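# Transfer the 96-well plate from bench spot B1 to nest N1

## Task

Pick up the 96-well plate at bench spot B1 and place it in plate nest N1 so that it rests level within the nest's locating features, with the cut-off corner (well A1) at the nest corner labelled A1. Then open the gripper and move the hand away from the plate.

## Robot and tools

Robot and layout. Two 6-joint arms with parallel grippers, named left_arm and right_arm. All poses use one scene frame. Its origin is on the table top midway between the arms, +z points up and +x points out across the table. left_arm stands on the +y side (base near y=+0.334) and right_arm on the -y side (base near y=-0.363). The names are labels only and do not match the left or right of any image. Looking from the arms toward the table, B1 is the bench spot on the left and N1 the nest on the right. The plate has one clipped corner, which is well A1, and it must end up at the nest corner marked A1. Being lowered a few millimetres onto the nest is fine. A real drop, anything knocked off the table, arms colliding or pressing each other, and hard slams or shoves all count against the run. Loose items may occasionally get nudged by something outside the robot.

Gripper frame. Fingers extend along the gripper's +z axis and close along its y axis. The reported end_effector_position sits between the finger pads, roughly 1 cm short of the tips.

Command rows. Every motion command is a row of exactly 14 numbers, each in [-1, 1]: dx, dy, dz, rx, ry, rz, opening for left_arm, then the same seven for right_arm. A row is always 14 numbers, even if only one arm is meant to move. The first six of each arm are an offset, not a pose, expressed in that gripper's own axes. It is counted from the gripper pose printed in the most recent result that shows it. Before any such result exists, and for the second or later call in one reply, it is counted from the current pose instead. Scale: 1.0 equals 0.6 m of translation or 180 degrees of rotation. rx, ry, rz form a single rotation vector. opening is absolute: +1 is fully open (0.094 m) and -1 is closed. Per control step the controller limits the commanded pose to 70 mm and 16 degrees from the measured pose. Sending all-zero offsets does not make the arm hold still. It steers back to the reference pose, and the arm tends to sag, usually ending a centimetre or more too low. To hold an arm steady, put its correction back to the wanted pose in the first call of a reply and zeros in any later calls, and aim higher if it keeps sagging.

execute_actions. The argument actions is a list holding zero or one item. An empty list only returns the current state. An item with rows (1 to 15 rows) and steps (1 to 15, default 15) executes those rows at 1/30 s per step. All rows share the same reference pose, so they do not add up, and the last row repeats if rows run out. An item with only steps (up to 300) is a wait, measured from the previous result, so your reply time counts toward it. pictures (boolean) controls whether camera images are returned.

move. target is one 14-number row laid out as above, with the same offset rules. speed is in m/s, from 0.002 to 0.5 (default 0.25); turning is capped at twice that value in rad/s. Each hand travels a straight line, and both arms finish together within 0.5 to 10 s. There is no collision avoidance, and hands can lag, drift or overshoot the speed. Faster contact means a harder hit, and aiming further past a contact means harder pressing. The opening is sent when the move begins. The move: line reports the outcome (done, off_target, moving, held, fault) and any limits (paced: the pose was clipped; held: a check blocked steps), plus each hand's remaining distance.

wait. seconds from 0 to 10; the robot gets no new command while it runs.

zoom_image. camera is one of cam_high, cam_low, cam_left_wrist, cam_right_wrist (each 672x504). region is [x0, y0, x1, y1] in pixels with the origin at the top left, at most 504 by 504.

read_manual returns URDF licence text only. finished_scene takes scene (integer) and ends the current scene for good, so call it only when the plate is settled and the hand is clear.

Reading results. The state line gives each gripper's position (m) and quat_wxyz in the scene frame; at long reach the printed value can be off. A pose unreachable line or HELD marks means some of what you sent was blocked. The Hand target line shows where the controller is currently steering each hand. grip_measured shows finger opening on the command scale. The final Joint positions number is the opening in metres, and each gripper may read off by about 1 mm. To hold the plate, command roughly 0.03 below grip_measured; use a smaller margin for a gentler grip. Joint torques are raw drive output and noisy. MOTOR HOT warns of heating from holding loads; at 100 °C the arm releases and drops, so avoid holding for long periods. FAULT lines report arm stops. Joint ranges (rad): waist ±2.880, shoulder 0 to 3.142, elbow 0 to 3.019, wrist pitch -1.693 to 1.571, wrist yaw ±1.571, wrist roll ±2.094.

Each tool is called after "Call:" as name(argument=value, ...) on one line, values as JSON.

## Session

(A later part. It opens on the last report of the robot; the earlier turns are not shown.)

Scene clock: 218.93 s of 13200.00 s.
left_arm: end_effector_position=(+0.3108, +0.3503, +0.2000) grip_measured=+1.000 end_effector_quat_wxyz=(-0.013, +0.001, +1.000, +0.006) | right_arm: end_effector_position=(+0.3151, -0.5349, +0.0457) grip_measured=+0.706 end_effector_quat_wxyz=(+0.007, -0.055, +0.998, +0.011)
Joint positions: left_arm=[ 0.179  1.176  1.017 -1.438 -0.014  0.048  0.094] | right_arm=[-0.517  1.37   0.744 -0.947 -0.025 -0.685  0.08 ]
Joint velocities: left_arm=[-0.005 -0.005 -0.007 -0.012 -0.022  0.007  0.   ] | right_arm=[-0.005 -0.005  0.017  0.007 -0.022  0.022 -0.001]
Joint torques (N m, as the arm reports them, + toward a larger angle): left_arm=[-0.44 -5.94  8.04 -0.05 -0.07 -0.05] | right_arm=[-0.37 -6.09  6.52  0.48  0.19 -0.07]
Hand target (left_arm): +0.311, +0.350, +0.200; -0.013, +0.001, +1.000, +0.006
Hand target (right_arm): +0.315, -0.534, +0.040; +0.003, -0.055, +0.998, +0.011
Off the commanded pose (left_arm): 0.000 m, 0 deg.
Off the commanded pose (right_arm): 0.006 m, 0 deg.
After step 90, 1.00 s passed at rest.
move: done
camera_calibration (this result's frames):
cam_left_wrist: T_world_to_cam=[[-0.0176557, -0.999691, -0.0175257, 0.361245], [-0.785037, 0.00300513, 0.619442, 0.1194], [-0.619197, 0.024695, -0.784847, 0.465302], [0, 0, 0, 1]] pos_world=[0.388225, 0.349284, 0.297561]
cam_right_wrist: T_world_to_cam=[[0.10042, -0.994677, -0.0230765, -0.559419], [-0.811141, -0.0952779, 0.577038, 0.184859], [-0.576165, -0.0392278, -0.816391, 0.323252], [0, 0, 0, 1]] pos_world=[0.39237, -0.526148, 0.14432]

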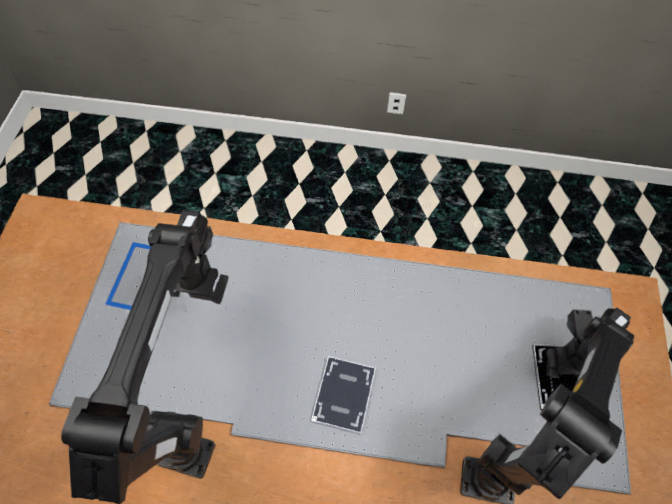

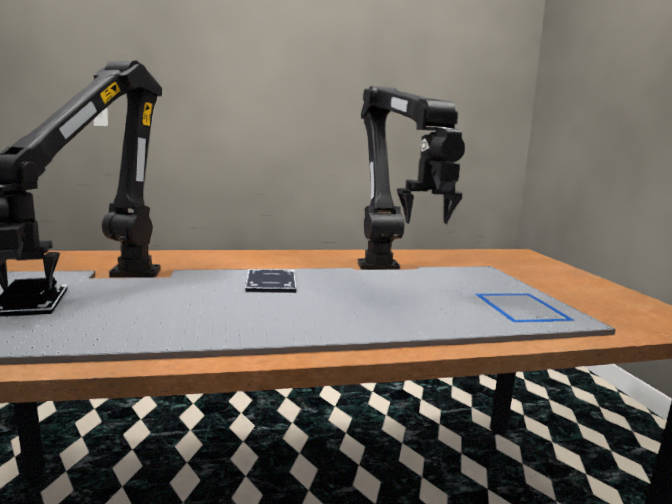

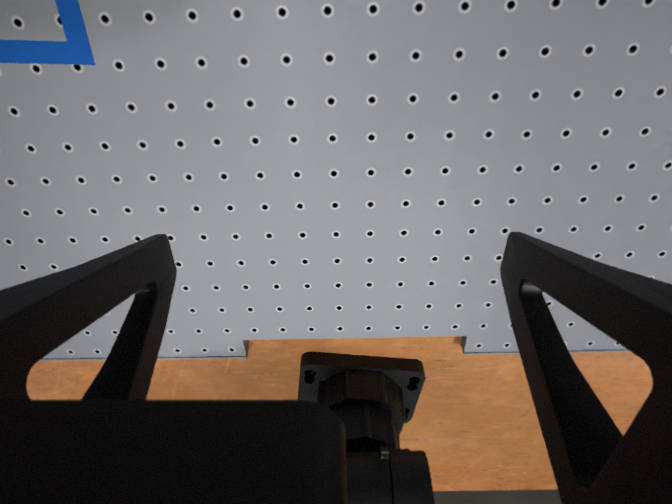

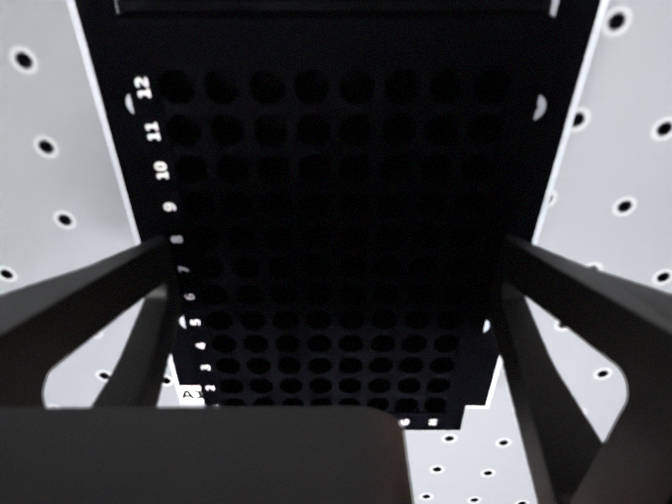

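Call:
move(target=[0,0,0,0,0,0,1,0.0004,-0.0006,0.027,0,0.002,0,0.672], speed=0.015)

Call:
zoom_image(camera="cam_low", region=[0, 250, 100, 325])

Scene clock: 242.13 s of 13200.00 s.
left_arm: end_effector_position=(+0.3108, +0.3503, +0.2000) grip_measured=+1.000 end_effector_quat_wxyz=(-0.013, +0.001, +1.000, +0.006) | right_arm: end_effector_position=(+0.3155, -0.5351, +0.0373) grip_measured=+0.706 end_effector_quat_wxyz=(+0.008, -0.055, +0.998, +0.010)
Joint positions: left_arm=[ 0.179  1.176  1.017 -1.438 -0.014  0.048  0.094] | right_arm=[-0.517  1.386  0.732 -0.917 -0.025 -0.685  0.08 ]
Joint velocities: left_arm=[ 0.005  0.005 -0.012  0.017 -0.037  0.007  0.   ] | right_arm=[ 0.005 -0.005 -0.017 -0.022 -0.037 -0.007 -0.001]
Joint torques (N m, as the arm reports them, + toward a larger angle): left_arm=[-0.47 -5.97  8.03 -0.05 -0.07 -0.05] | right_arm=[-0.66 -5.73  6.28  0.74  0.19 -0.11]
Hand target (left_arm): +0.311, +0.350, +0.200; -0.013, +0.001, +1.000, +0.006
Hand target (right_arm): +0.315, -0.535, +0.030; +0.003, -0.055, +0.998, +0.011
Off the commanded pose (left_arm): 0.000 m, 0 deg.
Off the commanded pose (right_arm): 0.008 m, 0 deg.
After step 90, 18.90 s passed at rest.
move: done
camera_calibration (this result's frames):
cam_left_wrist: T_world_to_cam=[[-0.0176557, -0.999691, -0.0175257, 0.361245], [-0.785037, 0.00300513, 0.619442, 0.1194], [-0.619197, 0.024695, -0.784847, 0.465302], [0, 0, 0, 1]] pos_world=[0.388225, 0.349284, 0.297561]
cam_right_wrist: T_world_to_cam=[[0.10009, -0.994748, -0.0214116, -0.559866], [-0.812463, -0.0941335, 0.575363, 0.191016], [-0.574357, -0.0401921, -0.817618, 0.315603], [0, 0, 0, 1]] pos_world=[0.392499, -0.52626, 0.136152]

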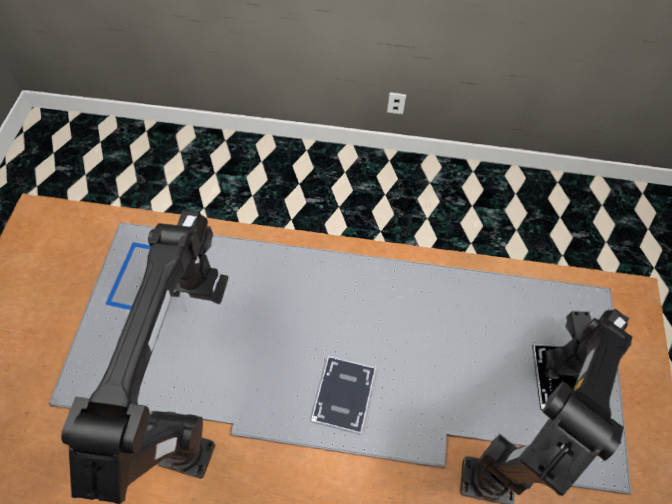

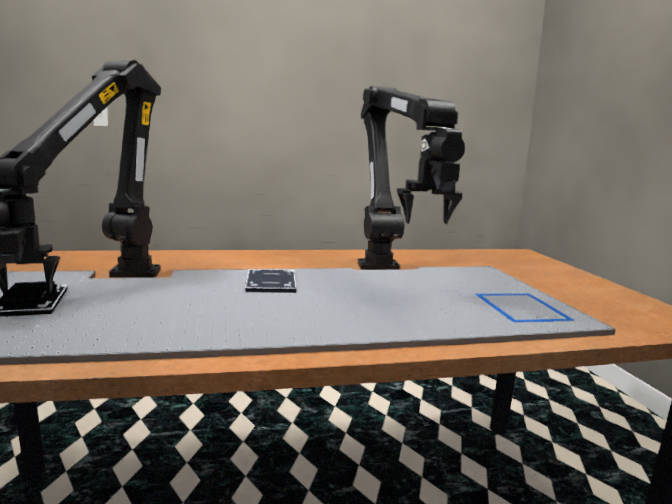

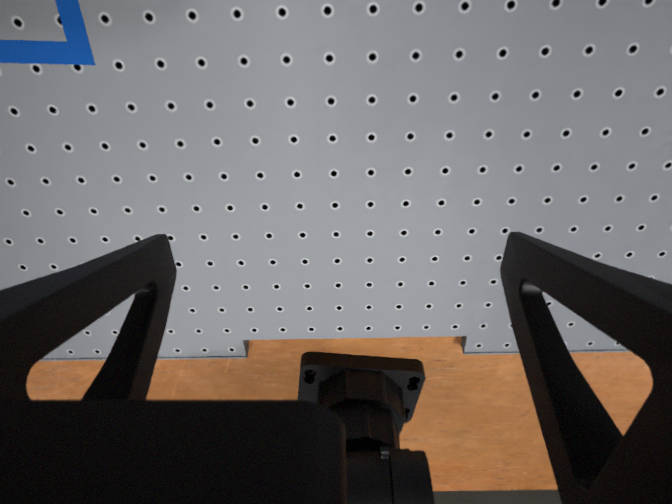

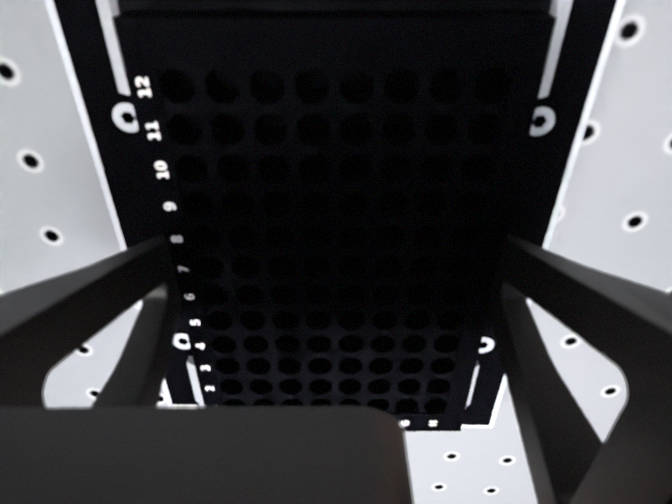

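Region (0, 250, 100, 325) of cam_low's 672x504 image, scaled by 5.040, with more detail than that image has; it fills the top 378 rows of this view, and the rest is white.

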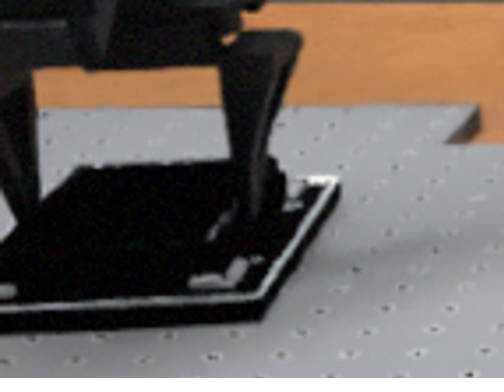

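Call:
move(target=[0,0,0,0,0,0,1,0.0004,-0.0006,0.02,0,0.002,0,0.672], speed=0.012)

Call:
zoom_image(camera="cam_high", region=[510, 330, 610, 420])

Scene clock: 248.60 s of 13200.00 s.
left_arm: end_effector_position=(+0.3108, +0.3503, +0.2000) grip_measured=+1.000 end_effector_quat_wxyz=(-0.013, +0.001, +1.000, +0.006) | right_arm: end_effector_position=(+0.3159, -0.5352, +0.0365) grip_measured=+0.706 end_effector_quat_wxyz=(+0.009, -0.052, +0.999, +0.010)
Joint positions: left_arm=[ 0.179  1.176  1.017 -1.438 -0.014  0.048  0.094] | right_arm=[-0.517  1.386  0.73  -0.911 -0.027 -0.681  0.08 ]
Joint velocities: left_arm=[-0.005 -0.005 -0.007  0.002 -0.066 -0.022  0.   ] | right_arm=[ 0.005  0.005 -0.012  0.002 -0.051  0.022  0.   ]
Joint torques (N m, as the arm reports them, + toward a larger angle): left_arm=[-0.45 -5.97  8.05 -0.05 -0.07 -0.05] | right_arm=[-0.7  -5.14  6.03  1.22  0.22 -0.15]
Hand target (left_arm): +0.311, +0.350, +0.200; -0.013, +0.001, +1.000, +0.006
Hand target (right_arm): +0.315, -0.535, +0.026; +0.005, -0.055, +0.998, +0.010
Off the commanded pose (left_arm): 0.000 m, 0 deg.
Off the commanded pose (right_arm): 0.011 m, 1 deg.
After step 90, 2.23 s passed at rest.
move: off_target (right_arm)
camera_calibration (this result's frames):
cam_left_wrist: T_world_to_cam=[[-0.0176557, -0.999691, -0.0175257, 0.361245], [-0.785037, 0.00300513, 0.619442, 0.1194], [-0.619197, 0.024695, -0.784847, 0.465302], [0, 0, 0, 1]] pos_world=[0.388225, 0.349284, 0.297561]
cam_right_wrist: T_world_to_cam=[[0.0956105, -0.995213, -0.0202462, -0.558837], [-0.81484, -0.0899321, 0.572667, 0.19491], [-0.571747, -0.0382556, -0.819538, 0.315468], [0, 0, 0, 1]] pos_world=[0.392619, -0.526565, 0.135605]

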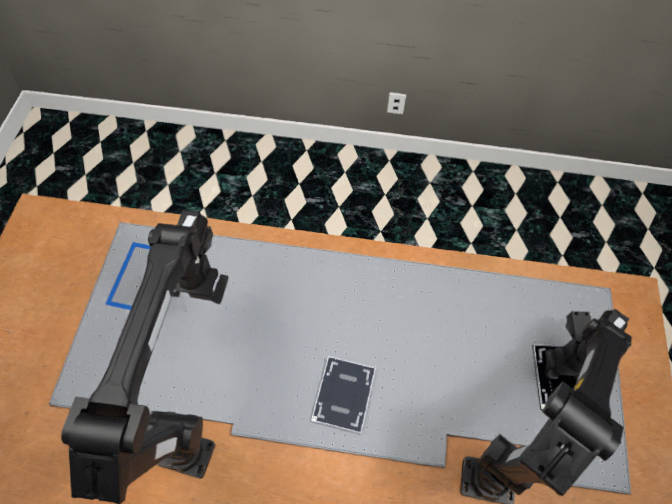

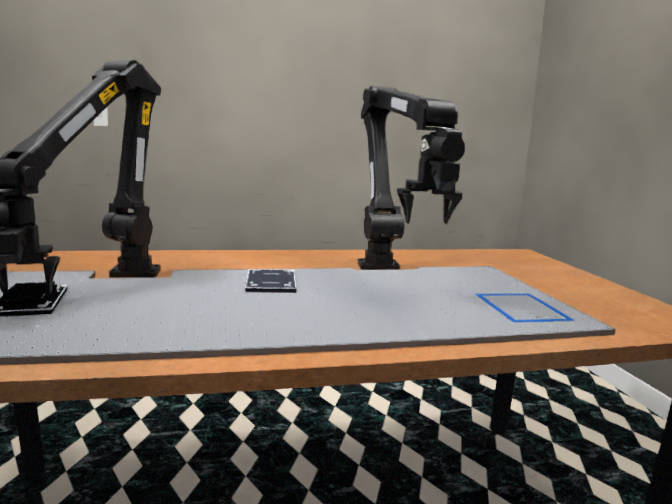

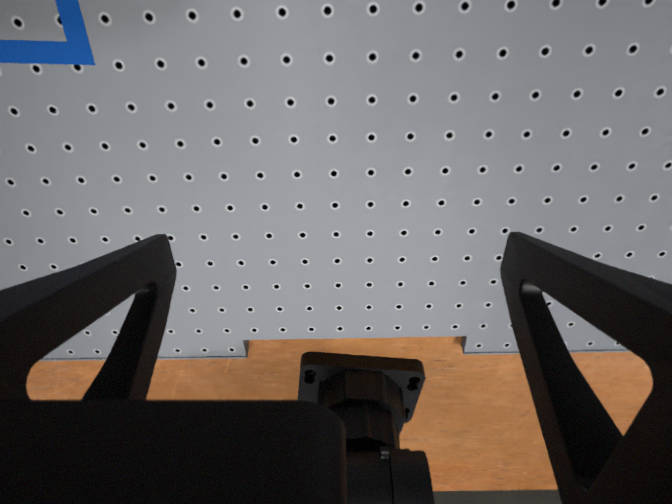

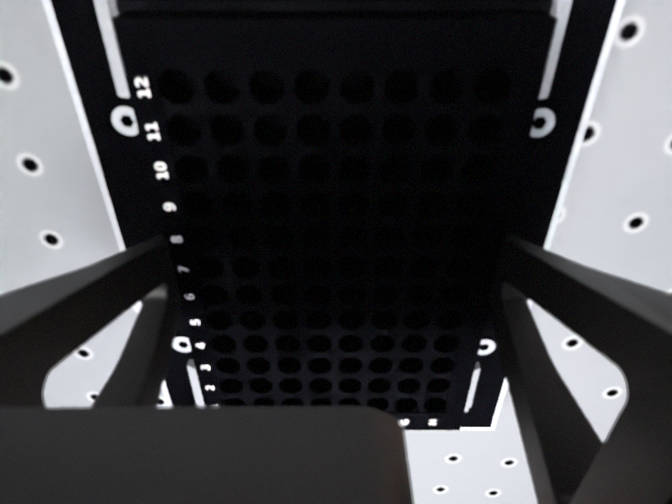

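Region (510, 330, 610, 420) of cam_high's 672x504 image, scaled by 5.040, with more detail than that image has; it fills the top 454 rows of this view, and the rest is white.

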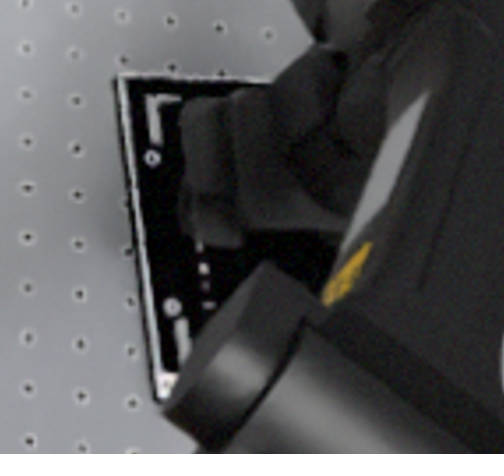

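Call:
execute_actions(actions=[{"rows":[[0,0,0,0,0,0,1,0,0,0,0,0,0,0.672],[0,0,0,0,0,0,1,0,0,0,0,0,0,0.672],[0,0,0,0,0,0,1,0,0,0,0,0,0,0.672],[0,0,0,0,0,0,1,0,0,0,0,0,0,0.72],[0,0,0,0,0,0,1,0,0,0,0,0,0,0.76],[0,0,0,0,0,0,1,0,0,0,0,0,0,0.85],[0,0,0,0,0,0,1,0,0,0,0,0,0,1]],"steps":15}])

Scene clock: 253.87 s of 13200.00 s.
left_arm: end_effector_position=(+0.3108, +0.3503, +0.2000) grip_measured=+1.000 end_effector_quat_wxyz=(-0.013, +0.001, +1.000, +0.006) | right_arm: end_effector_position=(+0.3159, -0.5351, +0.0366) grip_measured=+1.000 end_effector_quat_wxyz=(+0.009, -0.052, +0.999, +0.010)
Joint positions: left_arm=[ 0.179  1.176  1.017 -1.438 -0.014  0.048  0.094] | right_arm=[-0.517  1.386  0.73  -0.912 -0.027 -0.68   0.094]
Joint velocities: left_arm=[-0.005 -0.005 -0.002 -0.002 -0.066  0.007  0.   ] | right_arm=[-0.005 -0.015  0.002  0.007 -0.022 -0.051  0.   ]
Joint torques (N m, as the arm reports them, + toward a larger angle): left_arm=[-0.44 -5.96  8.04 -0.04 -0.07 -0.05] | right_arm=[-1.31 -6.94  6.75  0.12  0.07 -0.13]
Hand target (left_arm): +0.311, +0.350, +0.200; -0.013, +0.001, +1.000, +0.006
Hand target (right_arm): +0.316, -0.535, +0.037; +0.009, -0.053, +0.999, +0.010
Off the commanded pose (left_arm): 0.000 m, 0 deg.
Off the commanded pose (right_arm): 0.000 m, 0 deg.
Steps of this call (steps 1 to 90: nothing new was sent; then 1.77 s passed at rest; steps 91 to 105: all 15 steps of this action). Readings (end_effector_position):
91: left_arm (+0.3108, +0.3503, +0.2000) | right_arm (+0.3159, -0.5352, +0.0365)
92: left_arm (+0.3108, +0.3503, +0.2000) | right_arm (+0.3159, -0.5351, +0.0365)
94: left_arm (+0.3108, +0.3503, +0.2000) | right_arm (+0.3159, -0.5351, +0.0366)
98: left_arm (+0.3108, +0.3503, +0.2000) | right_arm (+0.3159, -0.5351, +0.0366)
105: the state above
camera_calibration (this result's frames):
cam_left_wrist: T_world_to_cam=[[-0.0176557, -0.999691, -0.0175257, 0.361245], [-0.785037, 0.00300513, 0.619442, 0.1194], [-0.619197, 0.024695, -0.784847, 0.465302], [0, 0, 0, 1]] pos_world=[0.388225, 0.349284, 0.297561]
cam_right_wrist: T_world_to_cam=[[0.0952365, -0.995242, -0.0205523, -0.558634], [-0.814989, -0.0898096, 0.572475, 0.194961], [-0.571597, -0.0377706, -0.819665, 0.315776], [0, 0, 0, 1]] pos_world=[0.39259, -0.52654, 0.135739]

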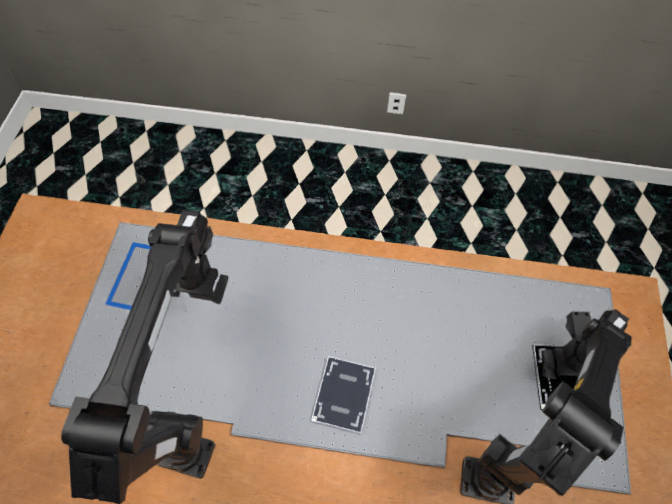

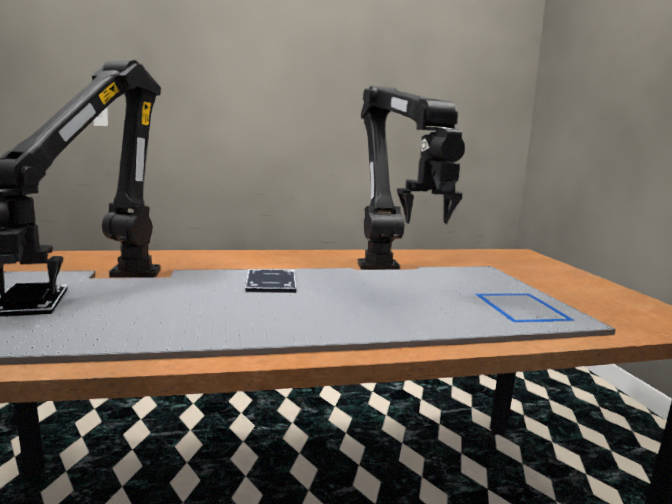

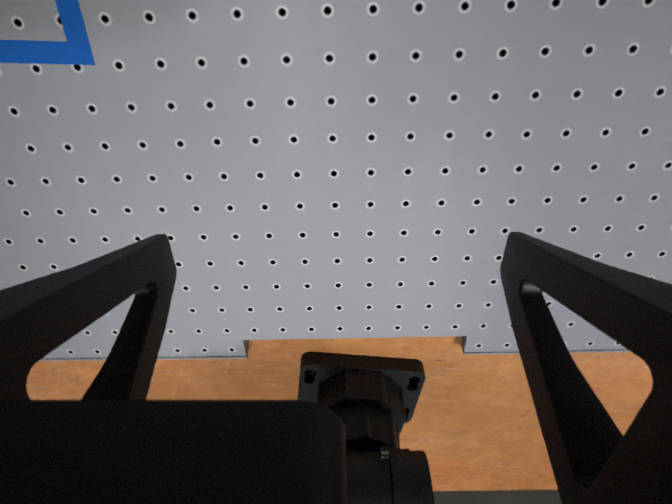

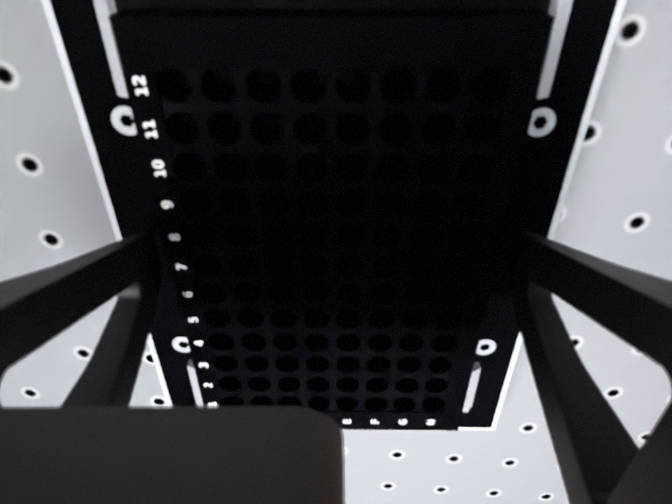

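Call:
execute_actions(actions=[{"rows":[[0,0,0,0,0,0,1,-0.006,-0.004,-0.005,0.0015,-0.0025,0,1],[0,0,0,0,0,0,1,-0.012,-0.009,-0.01,0.003,-0.005,0,1],[0,0,0,0,0,0,1,-0.018,-0.013,-0.015,0.0045,-0.0075,0,1],[0,0,0,0,0,0,1,-0.024,-0.017,-0.02,0.006,-0.01,0,1],[0,0,0,0,0,0,1,-0.03,-0.021,-0.025,0.0076,-0.0127,0,1],[0,0,0,0,0,0,1,-0.03,-0.021,-0.029,0.0076,-0.0127,0,1],[0,0,0,0,0,0,1,-0.03,-0.021,-0.033,0.0076,-0.0127,0,1],[0,0,0,0,0,0,1,-0.03,-0.021,-0.037,0.0076,-0.0127,0,1],[0,0,0,0,0,0,1,-0.03,-0.021,-0.041,0.0076,-0.0127,0,1],[0,0,0,0,0,0,1,-0.03,-0.021,-0.045,0.0076,-0.0127,0,1],[0,0,0,0,0,0,1,-0.03,-0.021,-0.049,0.0076,-0.0127,0,1],[0,0,0,0,0,0,1,-0.03,-0.021,-0.053,0.0076,-0.0127,0,1],[0,0,0,0,0,0,1,-0.03,-0.021,-0.057,0.0076,-0.0127,0,1],[0,0,0,0,0,0,1,-0.03,-0.021,-0.061,0.0076,-0.0127,0,1],[0,0,0,0,0,0,1,-0.03,-0.021,-0.065,0.0076,-0.0127,0,1]],"steps":15}], pictures=false)

Call:
move(target=[0,0,0,0,0,0,1,-0.1,-0.02,-0.2,0.0076,-0.0127,0,1], speed=0.12)

Scene clock: 269.50 s of 13200.00 s.
left_arm: end_effector_position=(+0.3108, +0.3503, +0.2000) grip_measured=+1.000 end_effector_quat_wxyz=(-0.013, +0.001, +1.000, +0.006) | right_arm: end_effector_position=(+0.3146, -0.5338, +0.0477) grip_measured=+1.000 end_effector_quat_wxyz=(+0.005, -0.052, +0.999, +0.015)
Joint positions: left_arm=[ 0.179  1.176  1.017 -1.438 -0.014  0.048  0.094] | right_arm=[-0.517  1.368  0.749 -0.961 -0.029 -0.68   0.094]
Joint velocities: left_arm=[-0.005 -0.005 -0.002 -0.017  0.037  0.007  0.   ] | right_arm=[ 0.005 -0.161  0.105 -0.237 -0.051 -0.022  0.   ]
Joint torques (N m, as the arm reports them, + toward a larger angle): left_arm=[-0.46 -5.91  8.04 -0.05 -0.07 -0.05] | right_arm=[-0.84 -8.24 10.09 -0.48 -0.1  -0.12]
Hand target (left_arm): +0.311, +0.350, +0.200; -0.013, +0.001, +1.000, +0.006
Hand target (right_arm): +0.334, -0.546, +0.075; +0.030, -0.052, +0.998, -0.001
Off the commanded pose (left_arm): 0.000 m, 0 deg.
Off the commanded pose (right_arm): 0.037 m, 3 deg.
Steps of this call (steps 1 to 90: nothing new was sent; then 12.13 s passed at rest; steps 91 to 105: all 15 steps of this action). Readings (end_effector_position):
91: left_arm (+0.3108, +0.3503, +0.2000) | right_arm (+0.3159, -0.5351, +0.0366)
92: left_arm (+0.3108, +0.3503, +0.2000) | right_arm (+0.3159, -0.5351, +0.0366)
94: left_arm (+0.3108, +0.3503, +0.2000) | right_arm (+0.3159, -0.5350, +0.0366)
98: left_arm (+0.3108, +0.3503, +0.2000) | right_arm (+0.3155, -0.5344, +0.0369)
105: the state above

Scene clock: 271.33 s of 13200.00 s.
left_arm: end_effector_position=(+0.3108, +0.3503, +0.2000) grip_measured=+1.000 end_effector_quat_wxyz=(-0.013, +0.001, +1.000, +0.006) | right_arm: end_effector_position=(+0.3623, -0.5422, +0.1577) grip_measured=+1.000 end_effector_quat_wxyz=(+0.014, -0.049, +0.999, +0.009)
Joint positions: left_arm=[ 0.179  1.176  1.017 -1.438 -0.014  0.048  0.094] | right_arm=[-0.465  1.33   1.035 -1.262 -0.03  -0.622  0.094]
Joint velocities: left_arm=[-0.005 -0.015 -0.017  0.012 -0.022  0.022  0.   ] | right_arm=[-0.005 -0.005 -0.007 -0.002 -0.051 -0.037  0.   ]
Joint torques (N m, as the arm reports them, + toward a larger angle): left_arm=[-0.49 -5.96  8.03 -0.04 -0.07 -0.05] | right_arm=[ 0.31 -7.52 11.14 -0.64 -0.06 -0.07]
Hand target (left_arm): +0.311, +0.350, +0.200; -0.013, +0.001, +1.000, +0.006
Hand target (right_arm): +0.378, -0.544, +0.177; +0.032, -0.052, +0.998, -0.001
Off the commanded pose (left_arm): 0.000 m, 0 deg.
Off the commanded pose (right_arm): 0.025 m, 2 deg.
move: off_target (right_arm)
camera_calibration (this result's frames):
cam_left_wrist: T_world_to_cam=[[-0.0176557, -0.999691, -0.0175257, 0.361245], [-0.785037, 0.00300513, 0.619442, 0.1194], [-0.619197, 0.024695, -0.784847, 0.465302], [0, 0, 0, 1]] pos_world=[0.388225, 0.349284, 0.297561]
cam_right_wrist: T_world_to_cam=[[0.0886172, -0.9959, -0.018155, -0.565991], [-0.820532, -0.0833214, 0.565495, 0.169483], [-0.56469, -0.0352158, -0.824552, 0.440914], [0, 0, 0, 1]] pos_world=[0.438202, -0.534022, 0.257439]

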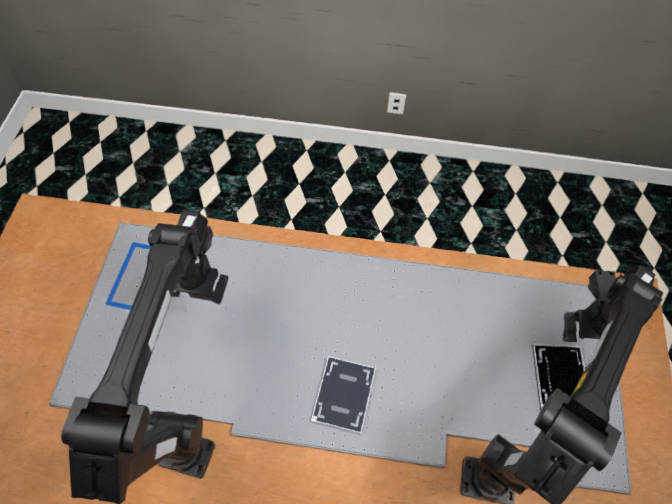

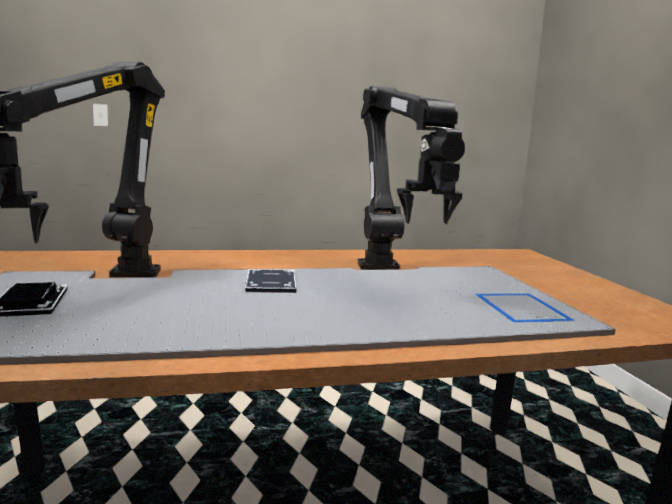

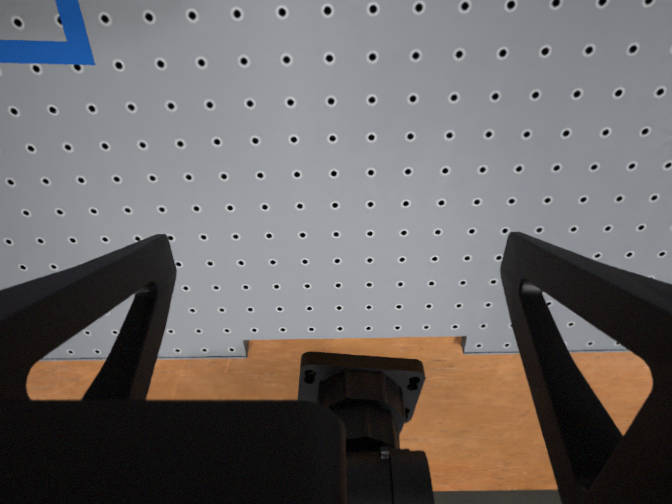

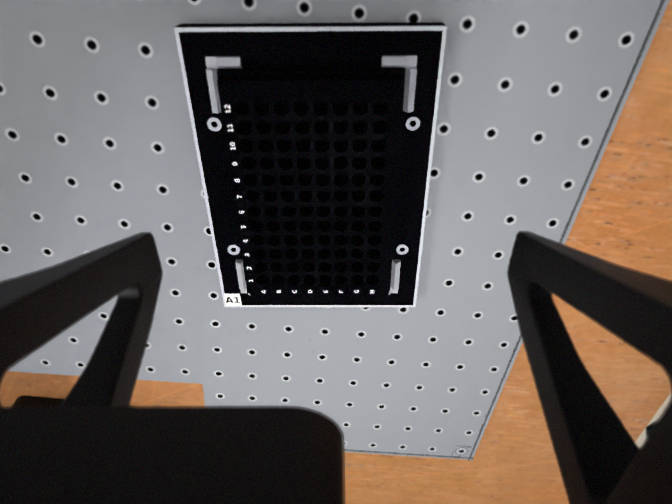

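Call:
zoom_image(camera="cam_right_wrist", region=[170, 20, 460, 320])

Call:
zoom_image(camera="cam_low", region=[0, 270, 80, 325])

Call:
zoom_image(camera="cam_high", region=[510, 330, 610, 420])

Region (170, 20, 460, 320) of cam_right_wrist's 672x504 image, scaled by 1.680, with more detail than that image has; it fills the left 487 columns of this view, and the rest is white.

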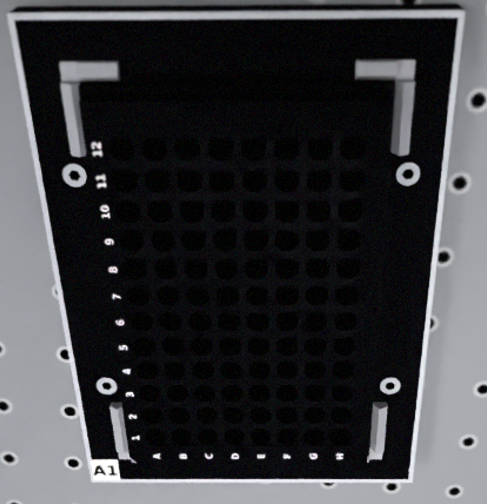

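Region (0, 270, 80, 325) of cam_low's 672x504 image, scaled by 6.300, with more detail than that image has; it fills the top 346 rows of this view, and the rest is white.

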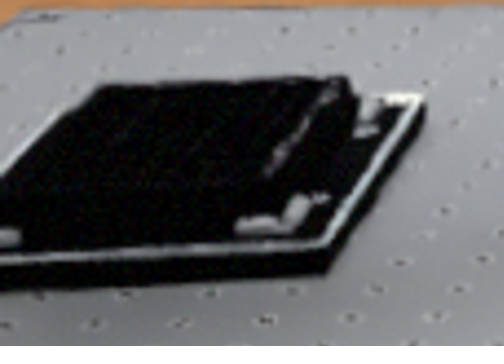

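Region (510, 330, 610, 420) of cam_high's 672x504 image, scaled by 5.040, with more detail than that image has; it fills the top 454 rows of this view, and the rest is white.

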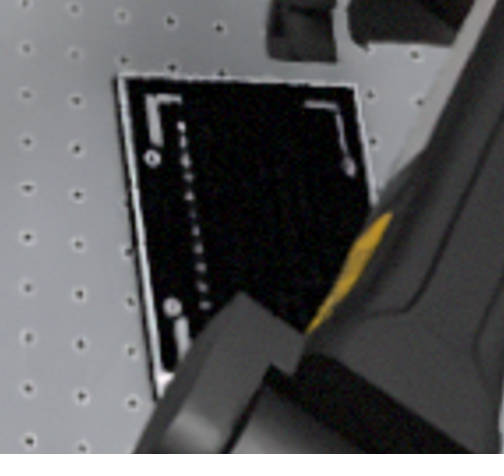

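Call:
move(target=[0,0,0,0,0,0,1,0.05,0.4,-0.08,0,0,0,1], speed=0.25)

Call:
zoom_image(camera="cam_high", region=[510, 330, 610, 420])

Scene clock: 279.03 s of 13200.00 s.
left_arm: end_effector_position=(+0.3108, +0.3503, +0.2000) grip_measured=+1.000 end_effector_quat_wxyz=(-0.013, +0.001, +1.000, +0.006) | right_arm: end_effector_position=(+0.3089, -0.3060, +0.2021) grip_measured=+1.000 end_effector_quat_wxyz=(+0.008, -0.052, +0.999, +0.009)
Joint positions: left_arm=[ 0.179  1.176  1.017 -1.438 -0.014  0.048  0.094] | right_arm=[ 0.261  1.038  0.924 -1.439 -0.016  0.1    0.094]
Joint velocities: left_arm=[-0.015 -0.034 -0.002 -0.012 -0.037 -0.051  0.   ] | right_arm=[-0.005 -0.005  0.012 -0.002 -0.007  0.007  0.   ]
Joint torques (N m, as the arm reports them, + toward a larger angle): left_arm=[-0.46 -5.94  8.03 -0.04 -0.07 -0.05] | right_arm=[-0.43 -4.77  8.79 -0.55  0.28 -0.02]
Hand target (left_arm): +0.311, +0.350, +0.200; -0.013, +0.001, +1.000, +0.006
Hand target (right_arm): +0.308, -0.305, +0.207; +0.010, -0.049, +0.999, +0.008
Off the commanded pose (left_arm): 0.000 m, 0 deg.
Off the commanded pose (right_arm): 0.007 m, 1 deg.
After step 90, 3.03 s passed at rest.
move: done
camera_calibration (this result's frames):
cam_left_wrist: T_world_to_cam=[[-0.0176557, -0.999691, -0.0175257, 0.361245], [-0.785037, 0.00300513, 0.619442, 0.1194], [-0.619197, 0.024695, -0.784847, 0.465302], [0, 0, 0, 1]] pos_world=[0.388225, 0.349284, 0.297561]
cam_right_wrist: T_world_to_cam=[[0.0937671, -0.995394, -0.0199624, -0.32626], [-0.813011, -0.0881288, 0.57554, 0.114377], [-0.574648, -0.037737, -0.81753, 0.456582], [0, 0, 0, 1]] pos_world=[0.385956, -0.297447, 0.300928]

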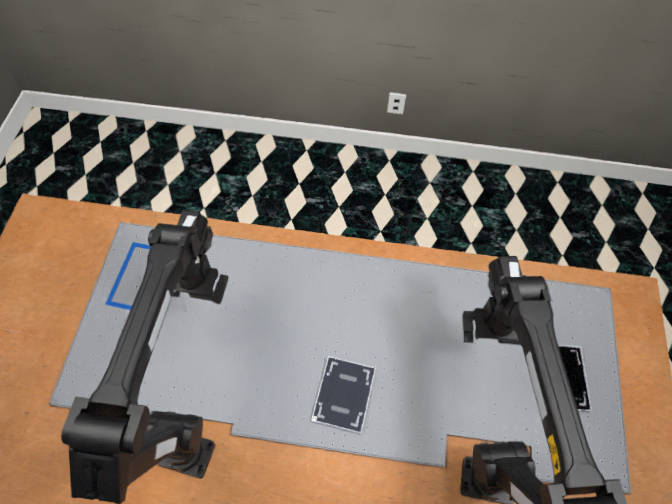

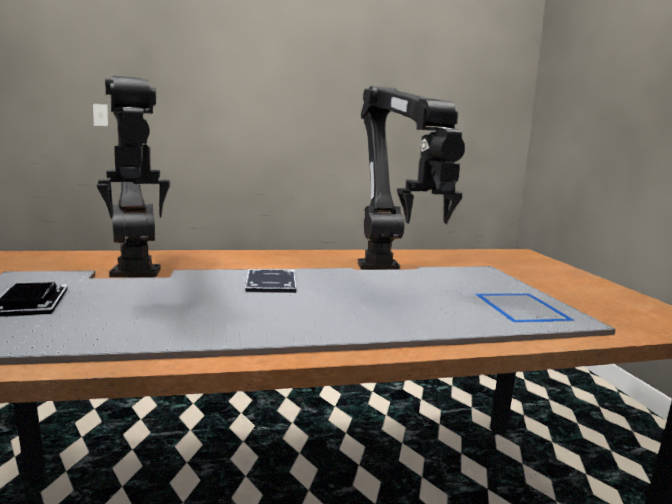

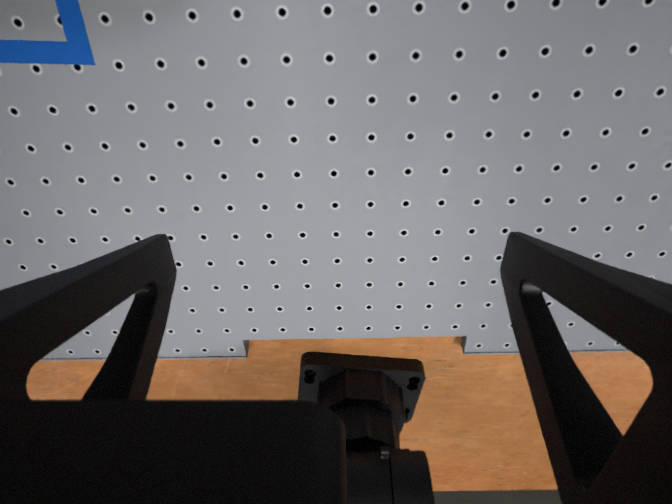

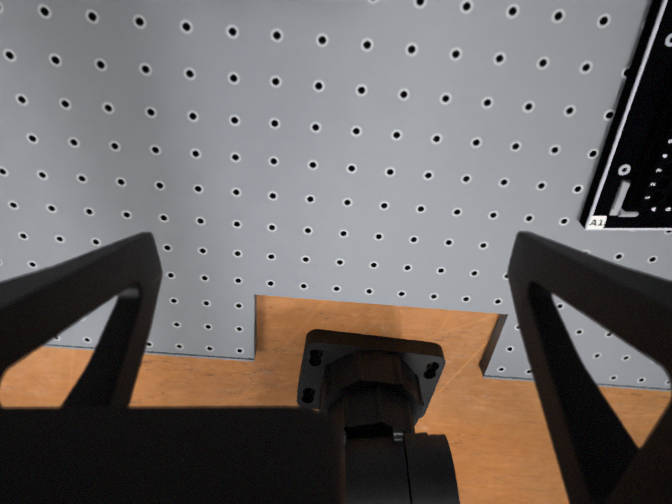

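Region (510, 330, 610, 420) of cam_high's 672x504 image, scaled by 5.040, with more detail than that image has; it fills the top 454 rows of this view, and the rest is white.

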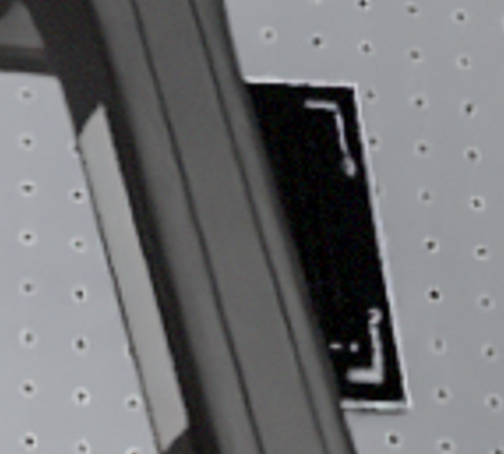

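The near locators are visible and clear, so the plate is seated.

Call:
finished_scene(scene=1)

The scene is finished: the task was done.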